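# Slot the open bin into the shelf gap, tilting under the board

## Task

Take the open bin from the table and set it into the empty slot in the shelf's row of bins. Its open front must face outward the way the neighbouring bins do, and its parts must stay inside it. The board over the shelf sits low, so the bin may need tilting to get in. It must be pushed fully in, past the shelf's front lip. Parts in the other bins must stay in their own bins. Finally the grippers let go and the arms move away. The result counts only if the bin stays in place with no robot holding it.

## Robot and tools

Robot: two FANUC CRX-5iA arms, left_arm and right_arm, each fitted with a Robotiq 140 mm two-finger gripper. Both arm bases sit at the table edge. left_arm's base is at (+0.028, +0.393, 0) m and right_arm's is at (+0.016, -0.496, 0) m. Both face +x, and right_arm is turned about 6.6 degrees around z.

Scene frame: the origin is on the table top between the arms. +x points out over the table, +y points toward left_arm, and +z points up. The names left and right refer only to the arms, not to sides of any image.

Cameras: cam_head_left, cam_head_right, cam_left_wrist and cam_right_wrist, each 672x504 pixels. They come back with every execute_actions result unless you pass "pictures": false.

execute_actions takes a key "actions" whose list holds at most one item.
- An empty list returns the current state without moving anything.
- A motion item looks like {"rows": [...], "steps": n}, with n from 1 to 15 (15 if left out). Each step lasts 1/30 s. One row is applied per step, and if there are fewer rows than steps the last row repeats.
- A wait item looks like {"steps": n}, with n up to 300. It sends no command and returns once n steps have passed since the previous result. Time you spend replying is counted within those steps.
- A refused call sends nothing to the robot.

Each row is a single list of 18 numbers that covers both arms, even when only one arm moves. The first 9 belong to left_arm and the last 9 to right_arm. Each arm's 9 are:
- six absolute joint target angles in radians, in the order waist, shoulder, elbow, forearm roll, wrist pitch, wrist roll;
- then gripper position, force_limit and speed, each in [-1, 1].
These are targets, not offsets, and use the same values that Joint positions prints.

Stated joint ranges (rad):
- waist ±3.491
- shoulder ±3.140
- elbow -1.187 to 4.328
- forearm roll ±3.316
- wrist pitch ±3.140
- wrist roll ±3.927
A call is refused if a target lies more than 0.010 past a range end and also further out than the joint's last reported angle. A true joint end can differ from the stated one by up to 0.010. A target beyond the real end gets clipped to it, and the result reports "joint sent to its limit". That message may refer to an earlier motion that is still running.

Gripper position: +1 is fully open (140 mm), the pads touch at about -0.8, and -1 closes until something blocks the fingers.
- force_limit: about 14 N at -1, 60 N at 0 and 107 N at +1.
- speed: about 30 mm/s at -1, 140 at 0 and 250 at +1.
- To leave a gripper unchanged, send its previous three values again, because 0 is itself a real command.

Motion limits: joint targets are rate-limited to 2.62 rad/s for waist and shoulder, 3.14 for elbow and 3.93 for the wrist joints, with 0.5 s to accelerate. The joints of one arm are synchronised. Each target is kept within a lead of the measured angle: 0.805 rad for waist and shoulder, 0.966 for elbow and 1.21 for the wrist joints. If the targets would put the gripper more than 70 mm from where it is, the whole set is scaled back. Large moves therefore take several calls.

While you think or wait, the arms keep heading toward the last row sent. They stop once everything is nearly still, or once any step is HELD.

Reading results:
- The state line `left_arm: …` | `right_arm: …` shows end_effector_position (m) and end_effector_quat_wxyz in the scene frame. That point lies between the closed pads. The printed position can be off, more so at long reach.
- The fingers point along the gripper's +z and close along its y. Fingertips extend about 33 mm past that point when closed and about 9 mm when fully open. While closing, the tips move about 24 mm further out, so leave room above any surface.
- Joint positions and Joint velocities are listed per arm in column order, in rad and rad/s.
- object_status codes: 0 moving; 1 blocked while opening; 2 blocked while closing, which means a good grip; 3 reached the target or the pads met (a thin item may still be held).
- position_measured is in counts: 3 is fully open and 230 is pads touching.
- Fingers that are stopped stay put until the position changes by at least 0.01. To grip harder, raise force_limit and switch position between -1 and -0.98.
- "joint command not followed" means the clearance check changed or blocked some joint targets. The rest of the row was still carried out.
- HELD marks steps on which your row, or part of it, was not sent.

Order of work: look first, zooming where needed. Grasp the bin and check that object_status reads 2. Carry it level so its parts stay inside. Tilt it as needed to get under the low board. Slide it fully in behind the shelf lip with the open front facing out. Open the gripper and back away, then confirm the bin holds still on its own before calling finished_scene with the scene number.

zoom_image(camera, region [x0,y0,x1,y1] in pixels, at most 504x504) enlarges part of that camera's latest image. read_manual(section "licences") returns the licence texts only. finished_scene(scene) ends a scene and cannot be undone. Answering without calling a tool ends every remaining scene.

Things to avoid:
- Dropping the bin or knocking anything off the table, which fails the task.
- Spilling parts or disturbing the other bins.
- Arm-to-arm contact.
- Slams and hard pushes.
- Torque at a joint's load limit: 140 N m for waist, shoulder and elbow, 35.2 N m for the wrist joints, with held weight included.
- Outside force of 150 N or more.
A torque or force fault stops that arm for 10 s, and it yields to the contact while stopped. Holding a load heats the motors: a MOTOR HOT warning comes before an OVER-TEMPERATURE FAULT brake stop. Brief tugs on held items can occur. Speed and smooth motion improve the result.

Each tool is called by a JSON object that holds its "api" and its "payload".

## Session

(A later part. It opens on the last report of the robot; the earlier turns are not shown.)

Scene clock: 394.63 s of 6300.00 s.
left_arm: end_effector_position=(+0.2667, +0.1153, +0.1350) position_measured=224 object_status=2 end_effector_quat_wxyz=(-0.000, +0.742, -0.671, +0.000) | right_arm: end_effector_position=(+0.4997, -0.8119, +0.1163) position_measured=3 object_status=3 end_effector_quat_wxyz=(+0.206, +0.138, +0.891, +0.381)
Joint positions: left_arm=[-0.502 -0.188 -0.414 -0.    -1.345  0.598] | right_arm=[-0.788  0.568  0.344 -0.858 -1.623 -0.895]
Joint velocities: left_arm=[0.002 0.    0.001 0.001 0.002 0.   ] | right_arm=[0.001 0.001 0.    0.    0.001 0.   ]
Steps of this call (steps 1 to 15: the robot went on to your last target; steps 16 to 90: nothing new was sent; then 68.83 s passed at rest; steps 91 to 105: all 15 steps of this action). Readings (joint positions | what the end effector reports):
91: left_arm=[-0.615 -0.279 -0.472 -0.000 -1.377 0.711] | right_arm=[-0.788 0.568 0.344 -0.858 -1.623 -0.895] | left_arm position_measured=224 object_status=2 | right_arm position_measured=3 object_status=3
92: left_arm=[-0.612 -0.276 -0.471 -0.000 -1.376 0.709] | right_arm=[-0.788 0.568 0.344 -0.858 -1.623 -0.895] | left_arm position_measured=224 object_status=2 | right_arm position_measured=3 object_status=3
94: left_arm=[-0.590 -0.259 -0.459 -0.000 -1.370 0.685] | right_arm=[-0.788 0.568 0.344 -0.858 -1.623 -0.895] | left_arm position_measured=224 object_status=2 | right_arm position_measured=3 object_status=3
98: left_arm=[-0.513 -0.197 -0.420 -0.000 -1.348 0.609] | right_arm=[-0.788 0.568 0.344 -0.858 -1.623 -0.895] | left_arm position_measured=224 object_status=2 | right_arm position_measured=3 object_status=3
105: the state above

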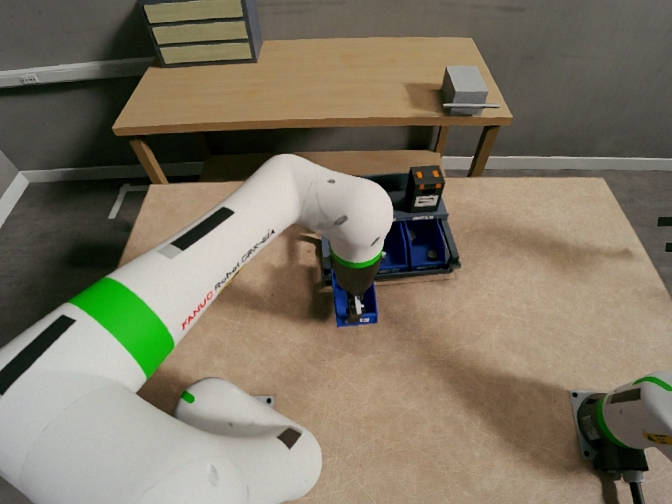

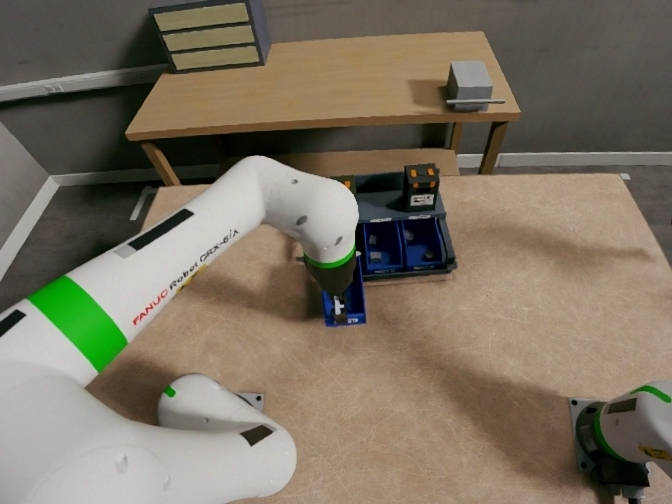

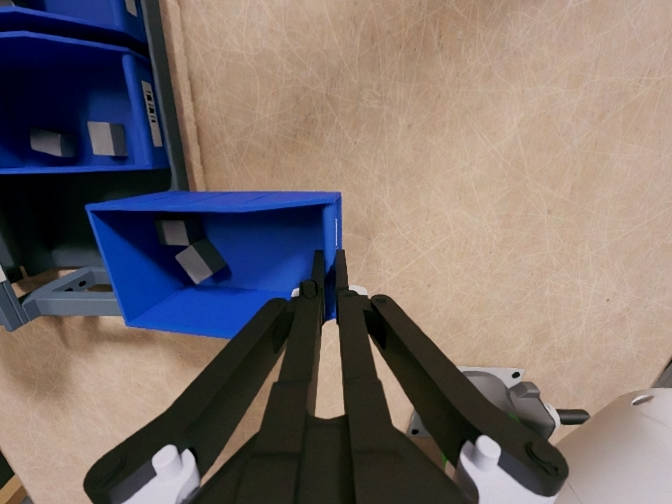

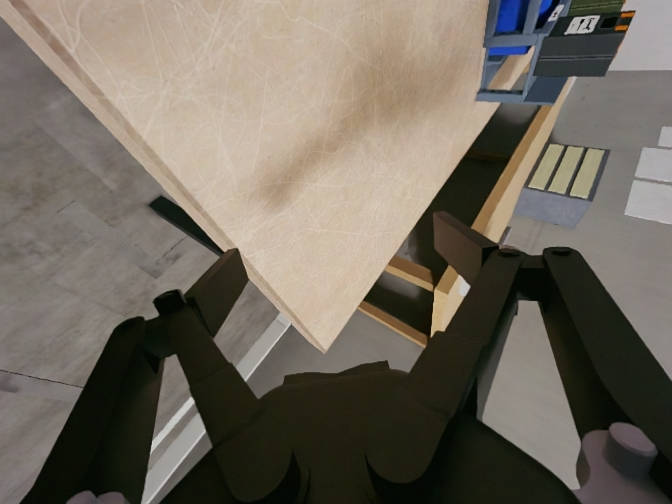

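{"api": "execute_actions", "payload": {"actions": [{"rows":[[-0.4442,-0.1151,-0.3878,0,-1.2981,0.5402,-1,1,-0.5,-0.788,0.568,0.344,-0.858,-1.623,-0.895,1,0,0]],"steps":15}]}}

Scene clock: 436.03 s of 6300.00 s.
left_arm: end_effector_position=(+0.3045, +0.1190, +0.1200) position_measured=224 object_status=2 end_effector_quat_wxyz=(+0.000, +0.742, -0.671, +0.000) | right_arm: end_effector_position=(+0.4997, -0.8119, +0.1163) position_measured=3 object_status=3 end_effector_quat_wxyz=(+0.206, +0.138, +0.891, +0.381)
Joint positions: left_arm=[-0.444 -0.115 -0.388  0.    -1.298  0.54 ] | right_arm=[-0.788  0.568  0.344 -0.858 -1.623 -0.895]
Joint velocities: left_arm=[ 0.002 -0.001 -0.    -0.002  0.    -0.001] | right_arm=[ 0.    -0.001  0.    -0.001  0.    -0.   ]
Steps of this call (steps 1 to 15: the robot went on to your last target; steps 16 to 90: nothing new was sent; then 37.90 s passed at rest; steps 91 to 105: all 15 steps of this action). Readings (joint positions | what the end effector reports):
91: left_arm=[-0.502 -0.188 -0.414 0.000 -1.345 0.598] | right_arm=[-0.788 0.568 0.344 -0.858 -1.623 -0.895] | left_arm position_measured=224 object_status=2 | right_arm position_measured=3 object_status=3
92: left_arm=[-0.500 -0.185 -0.413 0.000 -1.344 0.596] | right_arm=[-0.788 0.568 0.344 -0.858 -1.623 -0.895] | left_arm position_measured=224 object_status=2 | right_arm position_measured=3 object_status=3
94: left_arm=[-0.482 -0.163 -0.405 0.000 -1.329 0.578] | right_arm=[-0.788 0.568 0.344 -0.858 -1.623 -0.895] | left_arm position_measured=224 object_status=2 | right_arm position_measured=3 object_status=3
98: left_arm=[-0.445 -0.115 -0.388 0.000 -1.299 0.541] | right_arm=[-0.788 0.568 0.344 -0.858 -1.623 -0.895] | left_arm position_measured=224 object_status=2 | right_arm position_measured=3 object_status=3
105: the state above

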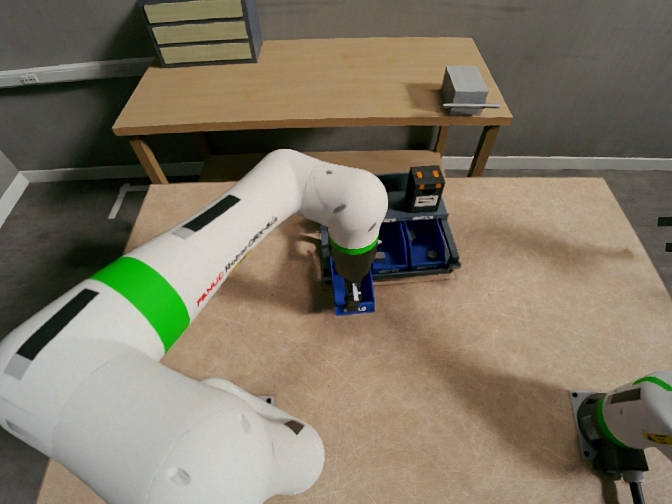

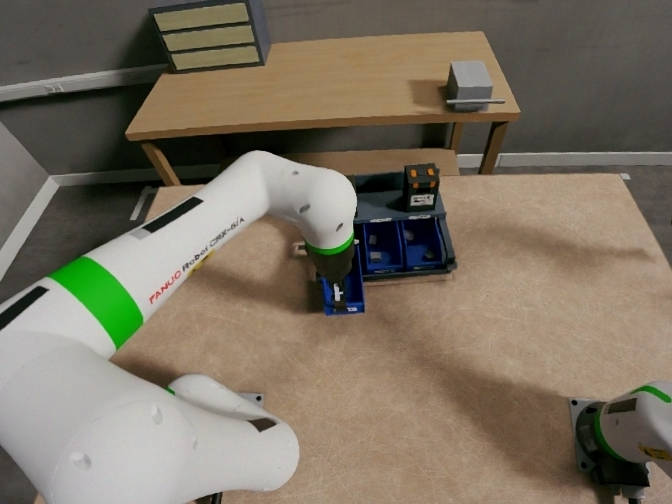

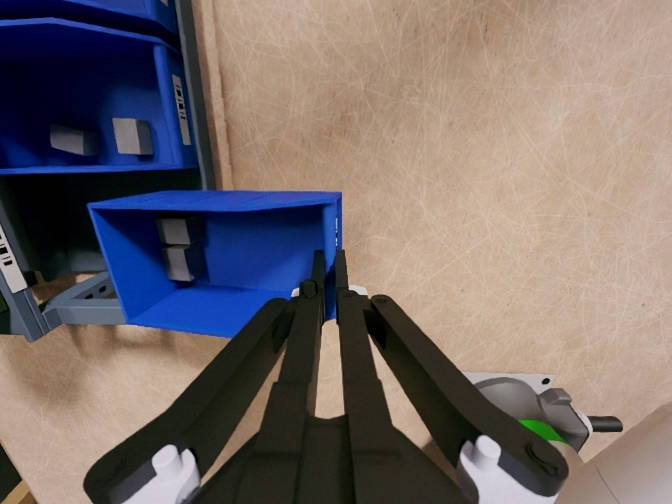

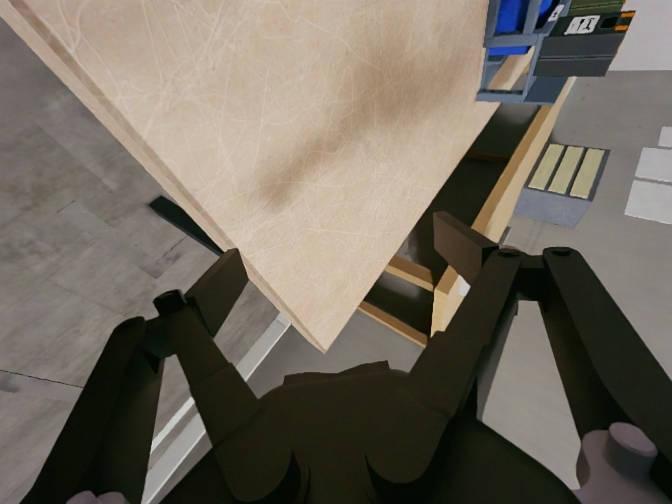

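{"api": "execute_actions", "payload": {"actions": [{"rows":[[-0.4305,-0.0864,-0.3984,0,-1.2588,0.5265,-1,1,-0.5,-0.788,0.568,0.344,-0.858,-1.623,-0.895,1,0,0]],"steps":15}]}}

Scene clock: 450.97 s of 6300.00 s.
left_arm: end_effector_position=(+0.3145, +0.1200, +0.1049) position_measured=224 object_status=2 end_effector_quat_wxyz=(+0.000, +0.742, -0.671, -0.000) | right_arm: end_effector_position=(+0.4997, -0.8119, +0.1163) position_measured=3 object_status=3 end_effector_quat_wxyz=(+0.206, +0.138, +0.891, +0.381)
Joint positions: left_arm=[-0.43  -0.086 -0.398 -0.    -1.259  0.527] | right_arm=[-0.788  0.568  0.344 -0.858 -1.623 -0.895]
Joint velocities: left_arm=[0.001 0.    0.    0.001 0.    0.001] | right_arm=[-0.    -0.     0.001  0.001 -0.     0.   ]
Steps of this call (steps 1 to 15: the robot went on to your last target; steps 16 to 90: nothing new was sent; then 11.43 s passed at rest; steps 91 to 105: all 15 steps of this action). Readings (joint positions | what the end effector reports):
91: left_arm=[-0.444 -0.115 -0.388 -0.000 -1.298 0.540] | right_arm=[-0.788 0.568 0.344 -0.858 -1.623 -0.895] | left_arm position_measured=224 object_status=2 | right_arm position_measured=3 object_status=3
92: left_arm=[-0.443 -0.112 -0.388 -0.000 -1.294 0.539] | right_arm=[-0.788 0.568 0.344 -0.858 -1.623 -0.895] | left_arm position_measured=224 object_status=2 | right_arm position_measured=3 object_status=3
94: left_arm=[-0.434 -0.094 -0.396 -0.000 -1.269 0.530] | right_arm=[-0.788 0.568 0.344 -0.858 -1.623 -0.895] | left_arm position_measured=224 object_status=2 | right_arm position_measured=3 object_status=3
98: left_arm=[-0.430 -0.086 -0.398 -0.000 -1.259 0.527] | right_arm=[-0.788 0.568 0.344 -0.858 -1.623 -0.895] | left_arm position_measured=224 object_status=2 | right_arm position_measured=3 object_status=3
105: the state above

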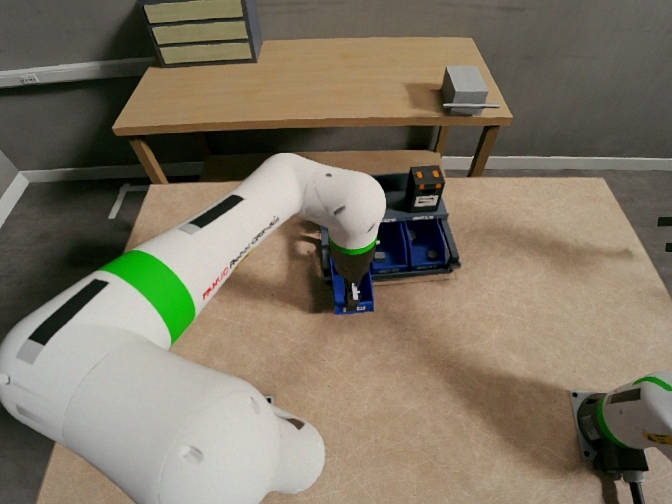

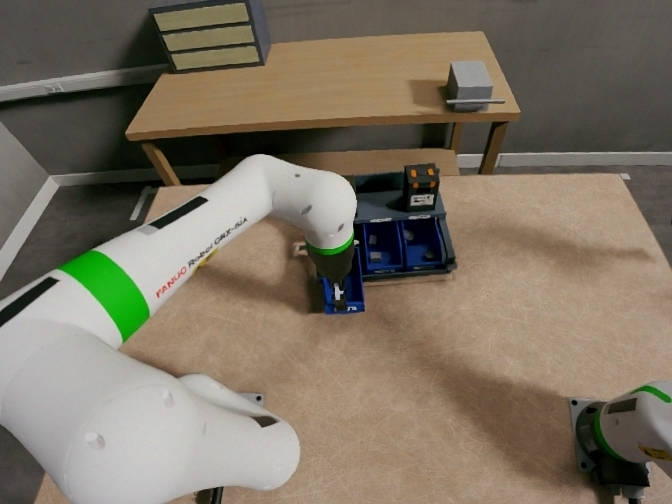

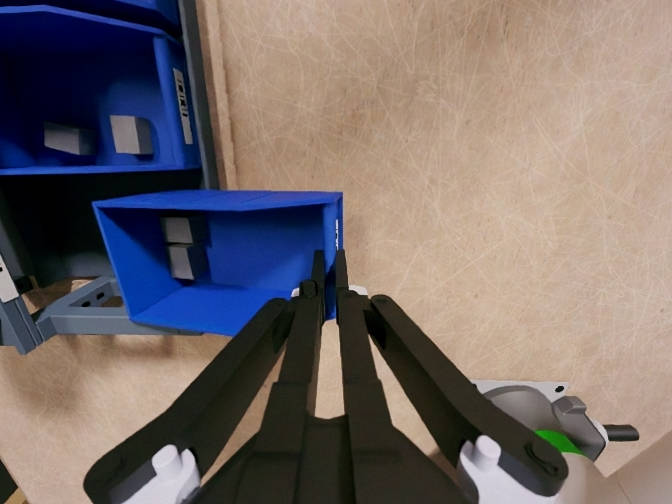

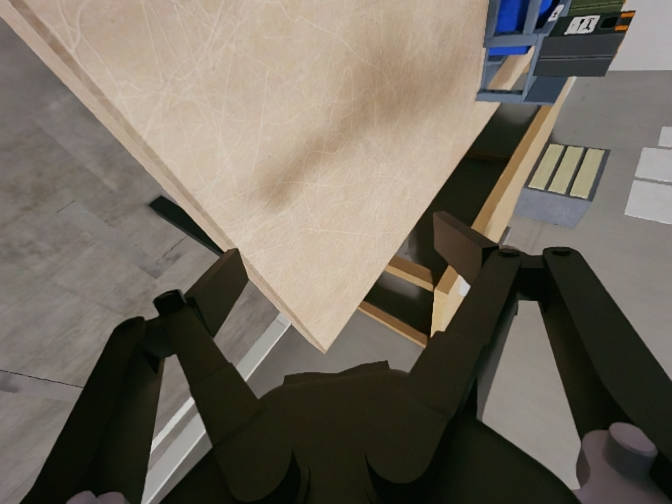

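{"api": "execute_actions", "payload": {"actions": [{"rows":[[-0.4305,-0.0762,-0.4184,0,-1.2286,0.5265,-1,1,-0.5,-0.788,0.568,0.344,-0.858,-1.623,-0.895,1,0,0]],"steps":15}]}}

Scene clock: 457.53 s of 6300.00 s.
left_arm: end_effector_position=(+0.3145, +0.1200, +0.0930) position_measured=224 object_status=2 end_effector_quat_wxyz=(-0.000, +0.742, -0.671, +0.000) | right_arm: end_effector_position=(+0.4997, -0.8119, +0.1163) position_measured=3 object_status=3 end_effector_quat_wxyz=(+0.206, +0.138, +0.891, +0.381)
Joint positions: left_arm=[-0.43  -0.076 -0.418  0.    -1.229  0.526] | right_arm=[-0.788  0.568  0.344 -0.858 -1.623 -0.895]
Joint velocities: left_arm=[-0. -0.  0. -0.  0.  0.] | right_arm=[ 0.    -0.001 -0.    -0.    -0.001  0.   ]
Steps of this call (steps 1 to 15: the robot went on to your last target; steps 16 to 90: nothing new was sent; then 3.07 s passed at rest; steps 91 to 105: all 15 steps of this action). Readings (joint positions | what the end effector reports):
91: left_arm=[-0.430 -0.086 -0.398 0.000 -1.259 0.526] | right_arm=[-0.788 0.568 0.344 -0.858 -1.623 -0.895] | left_arm position_measured=224 object_status=2 | right_arm position_measured=3 object_status=3
92: left_arm=[-0.430 -0.086 -0.401 0.000 -1.255 0.526] | right_arm=[-0.788 0.568 0.344 -0.858 -1.623 -0.895] | left_arm position_measured=224 object_status=2 | right_arm position_measured=3 object_status=3
94: left_arm=[-0.430 -0.078 -0.416 0.000 -1.233 0.526] | right_arm=[-0.788 0.568 0.344 -0.858 -1.623 -0.895] | left_arm position_measured=224 object_status=2 | right_arm position_measured=3 object_status=3
98: left_arm=[-0.430 -0.076 -0.418 0.000 -1.229 0.526] | right_arm=[-0.788 0.568 0.344 -0.858 -1.623 -0.895] | left_arm position_measured=224 object_status=2 | right_arm position_measured=3 object_status=3
105: the state above

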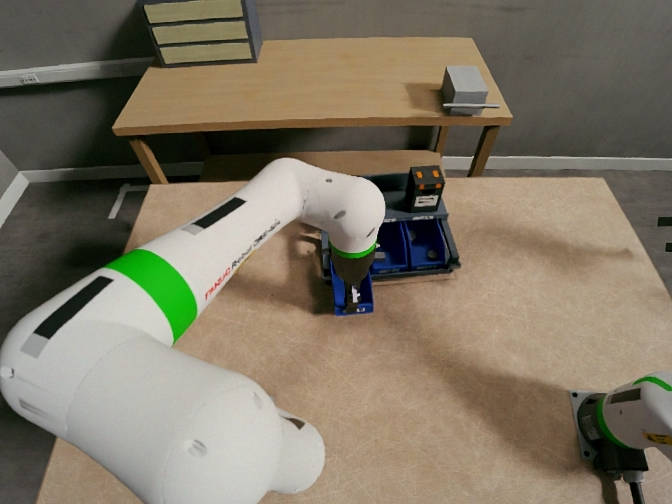

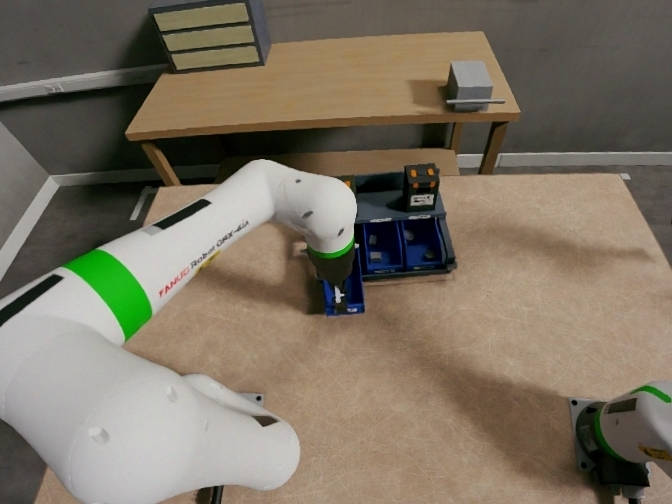

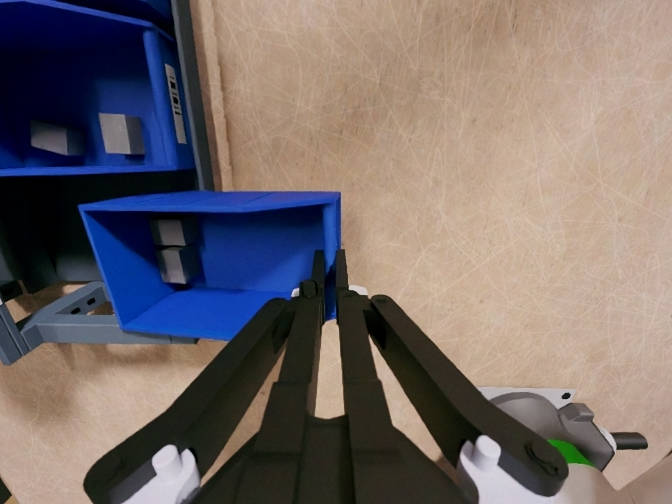

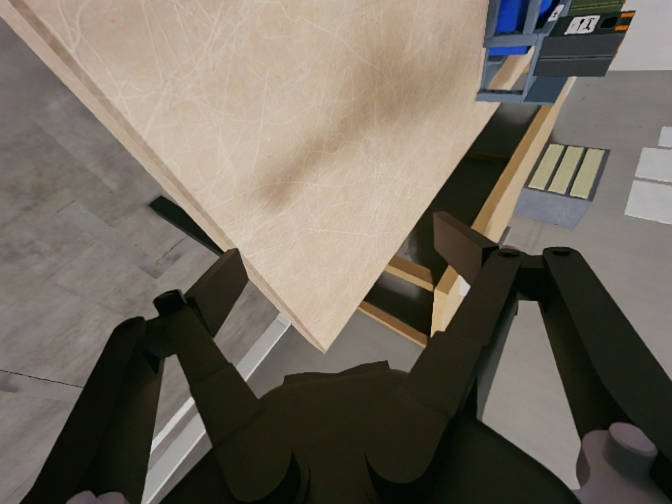

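{"api": "execute_actions", "payload": {"actions": [{"rows":[[-0.4165,-0.0586,-0.4017,0,-1.2277,0.5125,-1,1,-0.5,-0.788,0.568,0.344,-0.858,-1.623,-0.895,1,0,0],[-0.4165,-0.0586,-0.4017,0,-1.2277,0.5125,-1,1,-0.5,-0.788,0.568,0.344,-0.858,-1.623,-0.895,1,0,0],[-0.4165,-0.0586,-0.4017,0,-1.2277,0.5125,-1,1,-0.5,-0.788,0.568,0.344,-0.858,-1.623,-0.895,1,0,0],[-0.4165,-0.0586,-0.4017,0,-1.2277,0.5125,-1,1,-0.5,-0.788,0.568,0.344,-0.858,-1.623,-0.895,1,0,0],[-0.3925,-0.0233,-0.3682,0,-1.2259,0.4885,-1,1,-0.5,-0.788,0.568,0.344,-0.858,-1.623,-0.895,1,0,0]],"steps":15}]}}

Scene clock: 473.77 s of 6300.00 s.
left_arm: end_effector_position=(+0.3443, +0.1231, +0.0929) position_measured=224 object_status=2 end_effector_quat_wxyz=(+0.000, +0.742, -0.671, -0.000) | right_arm: end_effector_position=(+0.4997, -0.8119, +0.1163) position_measured=3 object_status=3 end_effector_quat_wxyz=(+0.206, +0.138, +0.891, +0.381)
Joint positions: left_arm=[-0.393 -0.023 -0.368 -0.    -1.226  0.489] | right_arm=[-0.788  0.568  0.344 -0.858 -1.623 -0.895]
Joint velocities: left_arm=[-0.    -0.     0.001 -0.001  0.     0.001] | right_arm=[-0.    -0.    -0.    -0.001 -0.001 -0.   ]
Steps of this call (steps 1 to 15: the robot went on to your last target; steps 16 to 90: nothing new was sent; then 12.73 s passed at rest; steps 91 to 105: all 15 steps of this action). Readings (joint positions | what the end effector reports):
91: left_arm=[-0.430 -0.076 -0.418 -0.000 -1.229 0.526] | right_arm=[-0.788 0.568 0.344 -0.858 -1.623 -0.895] | left_arm position_measured=224 object_status=2 | right_arm position_measured=3 object_status=3
92: left_arm=[-0.428 -0.073 -0.416 -0.000 -1.229 0.524] | right_arm=[-0.788 0.568 0.344 -0.858 -1.623 -0.895] | left_arm position_measured=224 object_status=2 | right_arm position_measured=3 object_status=3
94: left_arm=[-0.418 -0.060 -0.403 -0.000 -1.228 0.514] | right_arm=[-0.788 0.568 0.344 -0.858 -1.623 -0.895] | left_arm position_measured=224 object_status=2 | right_arm position_measured=3 object_status=3
98: left_arm=[-0.401 -0.036 -0.380 -0.000 -1.226 0.497] | right_arm=[-0.788 0.568 0.344 -0.858 -1.623 -0.895] | left_arm position_measured=224 object_status=2 | right_arm position_measured=3 object_status=3
105: the state above

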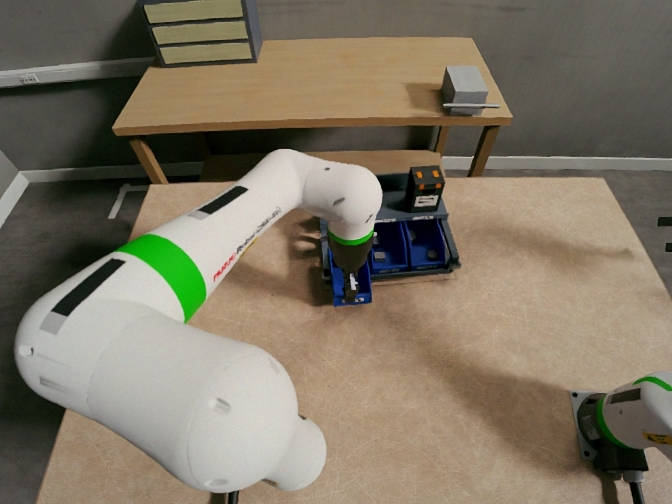

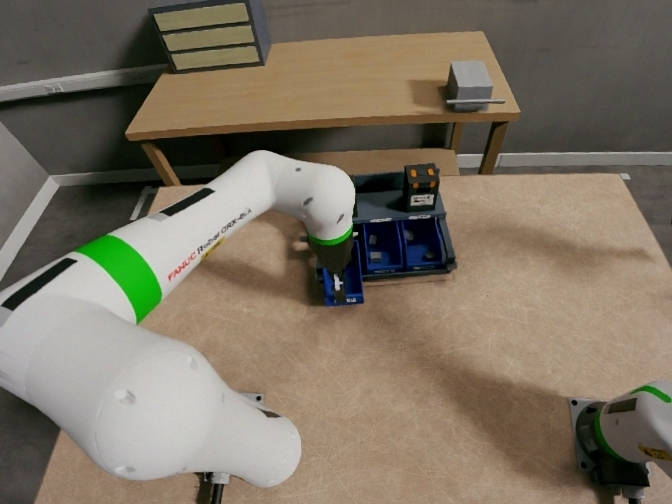

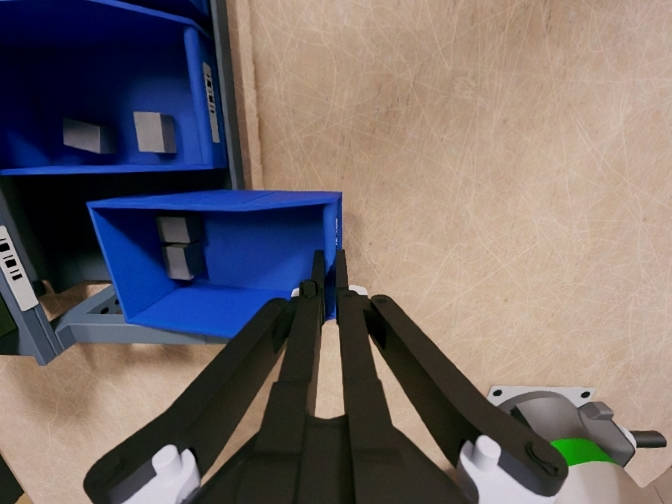

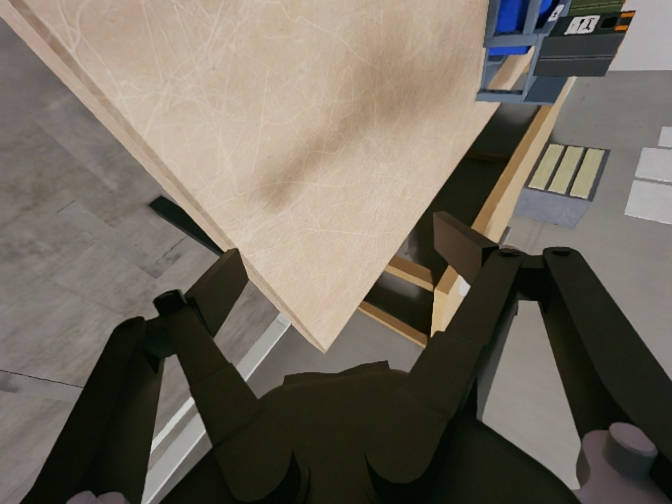

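{"api": "execute_actions", "payload": {"actions": [{"rows":[[-0.3757,0.005,-0.343,0,-1.2225,0.4717,-1,1,-0.5,-0.788,0.568,0.344,-0.858,-1.623,-0.895,1,0,0],[-0.3757,0.005,-0.343,0,-1.2225,0.4717,-1,1,-0.5,-0.788,0.568,0.344,-0.858,-1.623,-0.895,1,0,0],[-0.3757,0.005,-0.343,0,-1.2225,0.4717,-1,1,-0.5,-0.788,0.568,0.344,-0.858,-1.623,-0.895,1,0,0],[-0.3757,0.005,-0.343,0,-1.2225,0.4717,-1,1,-0.5,-0.788,0.568,0.344,-0.858,-1.623,-0.895,1,0,0],[-0.3589,0.0337,-0.3181,0,-1.2190,0.4549,-1,1,-0.5,-0.788,0.568,0.344,-0.858,-1.623,-0.895,1,0,0]],"steps":15}]}}

Scene clock: 488.17 s of 6300.00 s.
left_arm: end_effector_position=(+0.3742, +0.1261, +0.0901) position_measured=224 object_status=2 end_effector_quat_wxyz=(-0.000, +0.742, -0.671, +0.000) | right_arm: end_effector_position=(+0.4997, -0.8119, +0.1163) position_measured=3 object_status=3 end_effector_quat_wxyz=(+0.206, +0.138, +0.891, +0.381)
Joint positions: left_arm=[-0.359  0.034 -0.318 -0.    -1.219  0.455] | right_arm=[-0.788  0.568  0.344 -0.858 -1.623 -0.895]
Joint velocities: left_arm=[ 0.001 -0.     0.001  0.001 -0.     0.001] | right_arm=[ 0.     0.001 -0.     0.001  0.001 -0.001]
Steps of this call (steps 1 to 15: the robot went on to your last target; steps 16 to 90: nothing new was sent; then 10.90 s passed at rest; steps 91 to 105: all 15 steps of this action). Readings (joint positions | what the end effector reports):
91: left_arm=[-0.392 -0.023 -0.368 -0.000 -1.226 0.488] | right_arm=[-0.788 0.568 0.344 -0.858 -1.623 -0.895] | left_arm position_measured=224 object_status=2 | right_arm position_measured=3 object_status=3
92: left_arm=[-0.391 -0.021 -0.366 -0.000 -1.226 0.487] | right_arm=[-0.788 0.568 0.344 -0.858 -1.623 -0.895] | left_arm position_measured=224 object_status=2 | right_arm position_measured=3 object_status=3
94: left_arm=[-0.380 -0.003 -0.349 -0.000 -1.223 0.476] | right_arm=[-0.788 0.568 0.344 -0.858 -1.623 -0.895] | left_arm position_measured=224 object_status=2 | right_arm position_measured=3 object_status=3
98: left_arm=[-0.362 0.028 -0.323 -0.000 -1.219 0.458] | right_arm=[-0.788 0.568 0.344 -0.858 -1.623 -0.895] | left_arm position_measured=224 object_status=2 | right_arm position_measured=3 object_status=3
105: the state above

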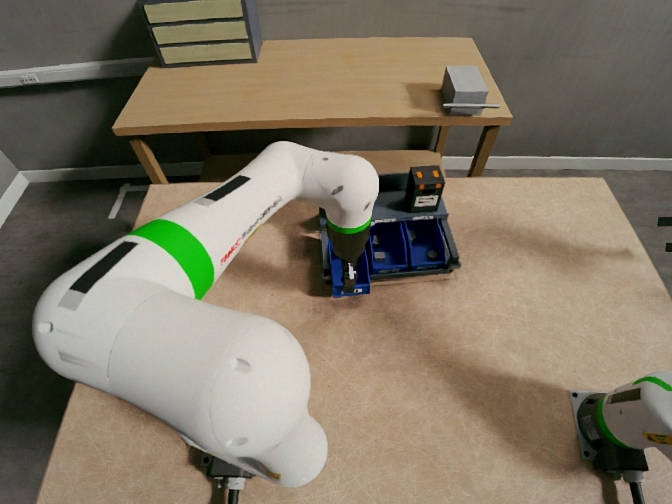

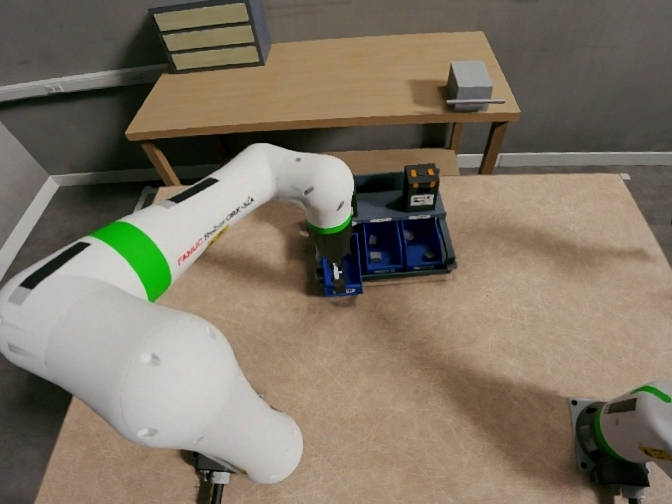

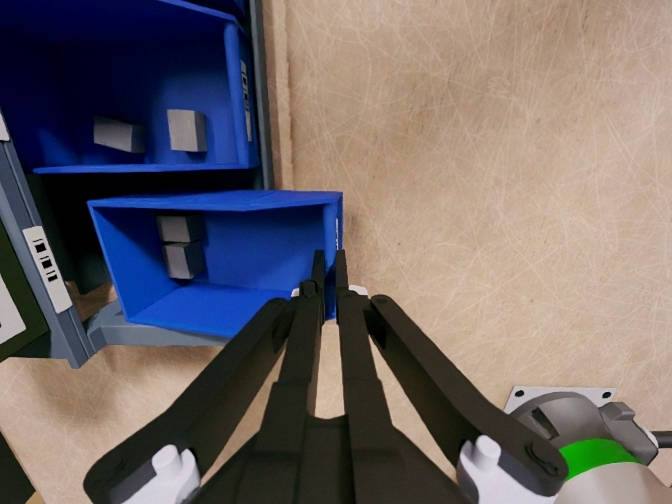

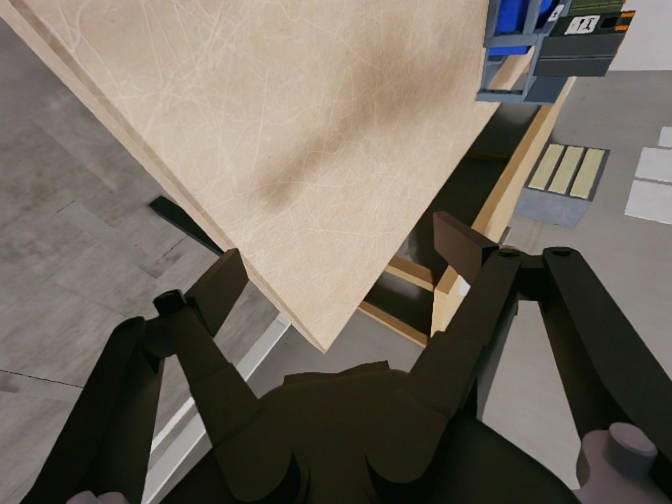

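{"api": "zoom_image", "payload": {"camera": "cam_left_wrist", "region": [0, 60, 360, 380]}}

Region (0, 60, 360, 380) of cam_left_wrist's 672x504 image, scaled by 1.400, with more detail than that image has.

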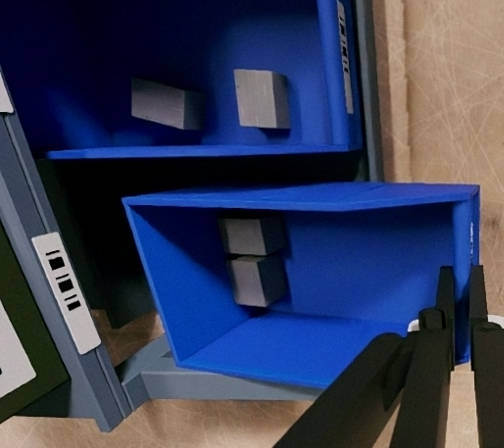

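{"api": "execute_actions", "payload": {"actions": [{"rows":[[-0.3505,0.049,-0.302,0,-1.220,0.4465,-1,1,-0.5,-0.788,0.568,0.344,-0.858,-1.623,-0.895,1,0,0],[-0.3505,0.049,-0.302,0,-1.220,0.4465,-1,1,-0.5,-0.788,0.568,0.344,-0.858,-1.623,-0.895,1,0,0],[-0.3505,0.049,-0.302,0,-1.220,0.4465,-1,1,-0.5,-0.788,0.568,0.344,-0.858,-1.623,-0.895,1,0,0],[-0.3505,0.049,-0.302,0,-1.220,0.4465,-1,1,-0.5,-0.788,0.568,0.344,-0.858,-1.623,-0.895,1,0,0],[-0.3505,0.049,-0.302,0,-1.220,0.4465,-1,1,-0.5,-0.788,0.568,0.344,-0.858,-1.623,-0.895,1,0,0],[-0.3339,0.0801,-0.2692,0,-1.2215,0.4299,-1,1,-0.5,-0.788,0.568,0.344,-0.858,-1.623,-0.895,1,0,0]],"steps":15}]}}

Scene clock: 521.40 s of 6300.00 s.
left_arm: end_effector_position=(+0.3990, +0.1286, +0.0900) position_measured=224 object_status=2 end_effector_quat_wxyz=(+0.000, +0.742, -0.671, -0.000) | right_arm: end_effector_position=(+0.4997, -0.8119, +0.1163) position_measured=3 object_status=3 end_effector_quat_wxyz=(+0.206, +0.138, +0.891, +0.381)
Joint positions: left_arm=[-0.334  0.08  -0.269  0.    -1.222  0.43 ] | right_arm=[-0.788  0.568  0.344 -0.858 -1.623 -0.895]
Joint velocities: left_arm=[-0.    -0.     0.001  0.002 -0.     0.   ] | right_arm=[-0.    -0.001 -0.     0.    -0.003 -0.   ]
Steps of this call (steps 1 to 15: the robot went on to your last target; steps 16 to 90: nothing new was sent; then 29.73 s passed at rest; steps 91 to 105: all 15 steps of this action). Readings (joint positions | what the end effector reports):
91: left_arm=[-0.359 0.034 -0.318 0.000 -1.219 0.455] | right_arm=[-0.788 0.568 0.344 -0.858 -1.623 -0.895] | left_arm position_measured=224 object_status=2 | right_arm position_measured=3 object_status=3
92: left_arm=[-0.357 0.037 -0.315 0.000 -1.219 0.453] | right_arm=[-0.788 0.568 0.344 -0.858 -1.623 -0.895] | left_arm position_measured=224 object_status=2 | right_arm position_measured=3 object_status=3
94: left_arm=[-0.351 0.048 -0.303 0.000 -1.220 0.447] | right_arm=[-0.788 0.568 0.344 -0.858 -1.623 -0.895] | left_arm position_measured=224 object_status=2 | right_arm position_measured=3 object_status=3
98: left_arm=[-0.345 0.060 -0.290 0.000 -1.221 0.440] | right_arm=[-0.788 0.568 0.344 -0.858 -1.623 -0.895] | left_arm position_measured=224 object_status=2 | right_arm position_measured=3 object_status=3
105: the state above

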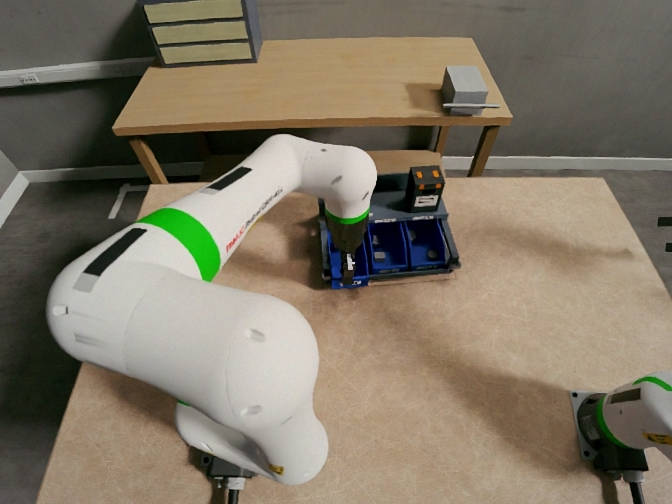

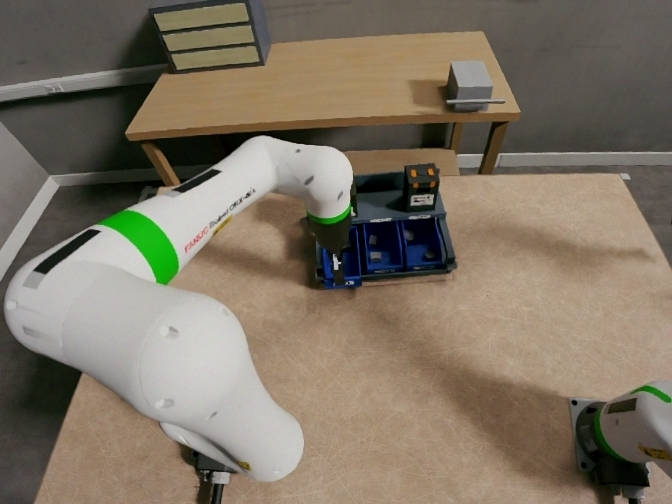

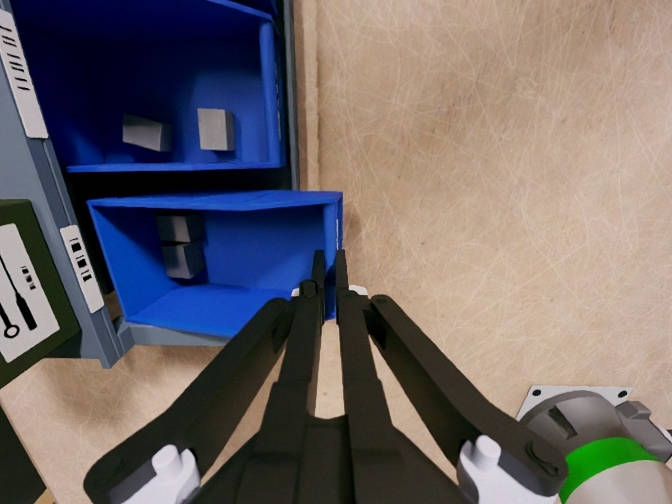

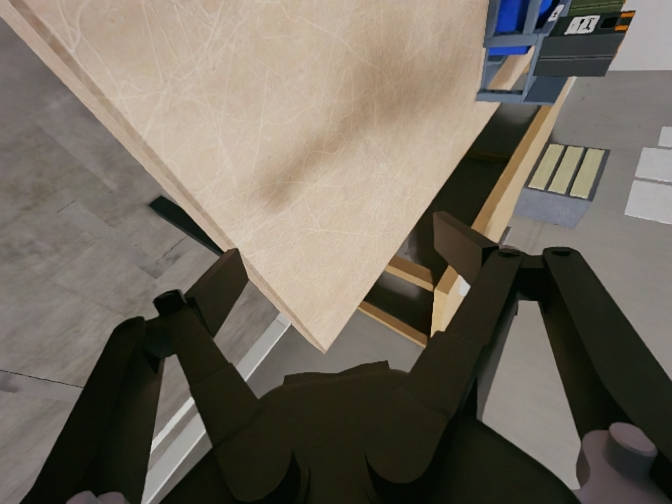

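{"api": "zoom_image", "payload": {"camera": "cam_left_wrist", "region": [0, 140, 240, 380]}}

Region (0, 140, 240, 380) of cam_left_wrist's 672x504 image, scaled by 2.100, with more detail than that image has.

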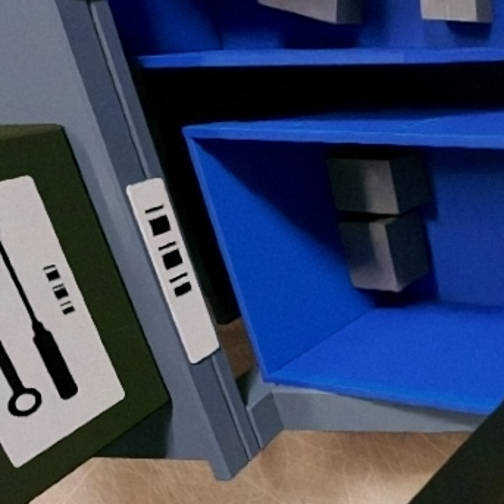

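{"api": "execute_actions", "payload": {"actions": [{"rows":[[-0.3225,0.105,-0.246,0,-1.219,0.4185,-1,1,-0.5,-0.788,0.568,0.344,-0.858,-1.623,-0.895,1,0,0],[-0.3225,0.105,-0.246,0,-1.219,0.4185,-1,1,-0.5,-0.788,0.568,0.344,-0.858,-1.623,-0.895,1,0,0],[-0.3225,0.105,-0.246,0,-1.219,0.4185,-1,1,-0.5,-0.788,0.568,0.344,-0.858,-1.623,-0.895,1,0,0],[-0.3225,0.105,-0.246,0,-1.219,0.4185,-1,1,-0.5,-0.788,0.568,0.344,-0.858,-1.623,-0.895,1,0,0],[-0.3225,0.105,-0.246,0,-1.219,0.4185,-1,1,-0.5,-0.788,0.568,0.344,-0.858,-1.623,-0.895,1,0,0],[-0.3112,0.1304,-0.2235,0,-1.2169,0.4072,-1,1,-0.5,-0.788,0.568,0.344,-0.858,-1.623,-0.895,1,0,0]],"steps":15}]}}

Scene clock: 584.13 s of 6300.00 s.
left_arm: end_effector_position=(+0.4238, +0.1311, +0.0859) position_measured=224 object_status=2 end_effector_quat_wxyz=(-0.000, +0.742, -0.671, +0.000) | right_arm: end_effector_position=(+0.4997, -0.8119, +0.1163) position_measured=3 object_status=3 end_effector_quat_wxyz=(+0.206, +0.138, +0.891, +0.381)
Joint positions: left_arm=[-0.311  0.13  -0.224 -0.    -1.217  0.407] | right_arm=[-0.788  0.568  0.344 -0.858 -1.623 -0.895]
Joint velocities: left_arm=[ 0.001 -0.     0.001  0.001  0.    -0.001] | right_arm=[0.    0.    0.002 0.001 0.001 0.   ]
Steps of this call (steps 1 to 15: the robot went on to your last target; steps 16 to 90: nothing new was sent; then 59.23 s passed at rest; steps 91 to 105: all 15 steps of this action). Readings (joint positions | what the end effector reports):
91: left_arm=[-0.334 0.080 -0.269 -0.000 -1.221 0.430] | right_arm=[-0.788 0.568 0.344 -0.858 -1.623 -0.895] | left_arm position_measured=224 object_status=2 | right_arm position_measured=3 object_status=3
92: left_arm=[-0.333 0.082 -0.267 -0.000 -1.221 0.429] | right_arm=[-0.788 0.568 0.344 -0.858 -1.623 -0.895] | left_arm position_measured=224 object_status=2 | right_arm position_measured=3 object_status=3
94: left_arm=[-0.325 0.100 -0.251 -0.000 -1.219 0.421] | right_arm=[-0.788 0.568 0.344 -0.858 -1.623 -0.895] | left_arm position_measured=224 object_status=2 | right_arm position_measured=3 object_status=3
98: left_arm=[-0.318 0.116 -0.236 -0.000 -1.218 0.414] | right_arm=[-0.788 0.568 0.344 -0.858 -1.623 -0.895] | left_arm position_measured=224 object_status=2 | right_arm position_measured=3 object_status=3
105: the state above

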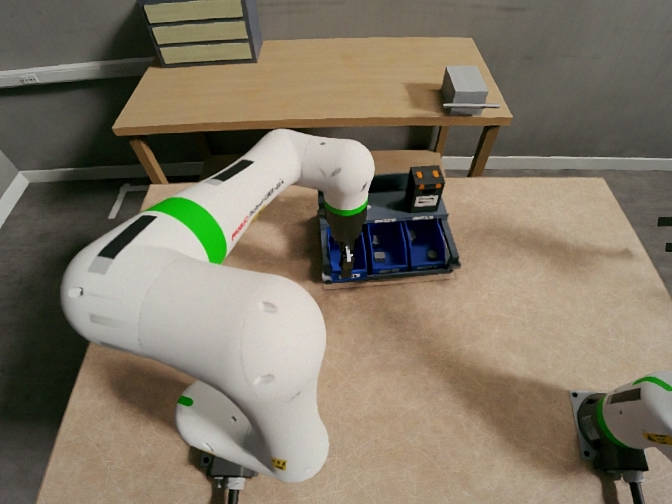

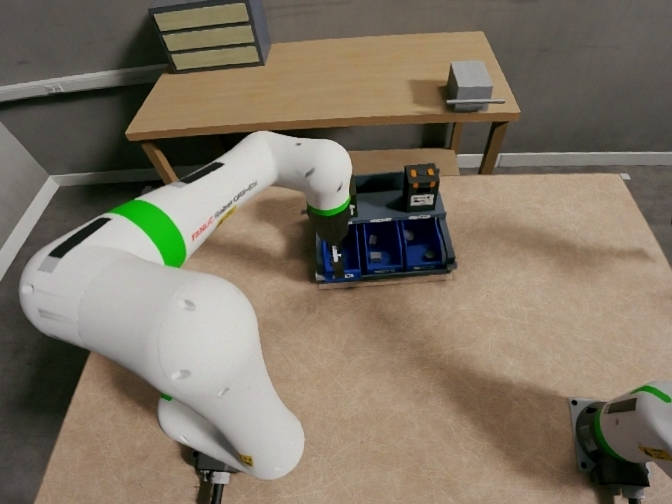

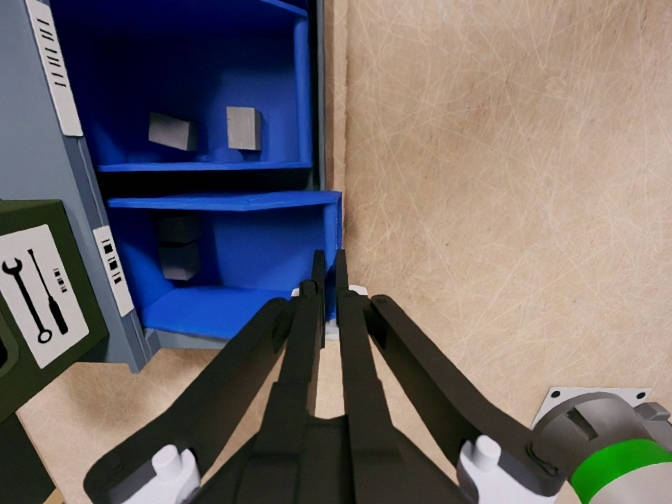

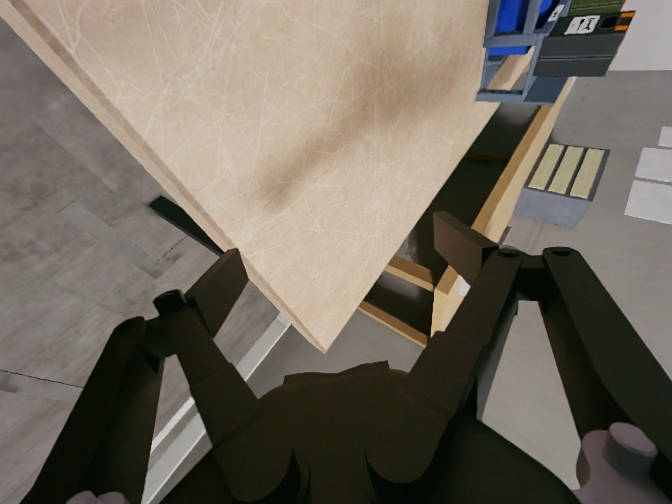

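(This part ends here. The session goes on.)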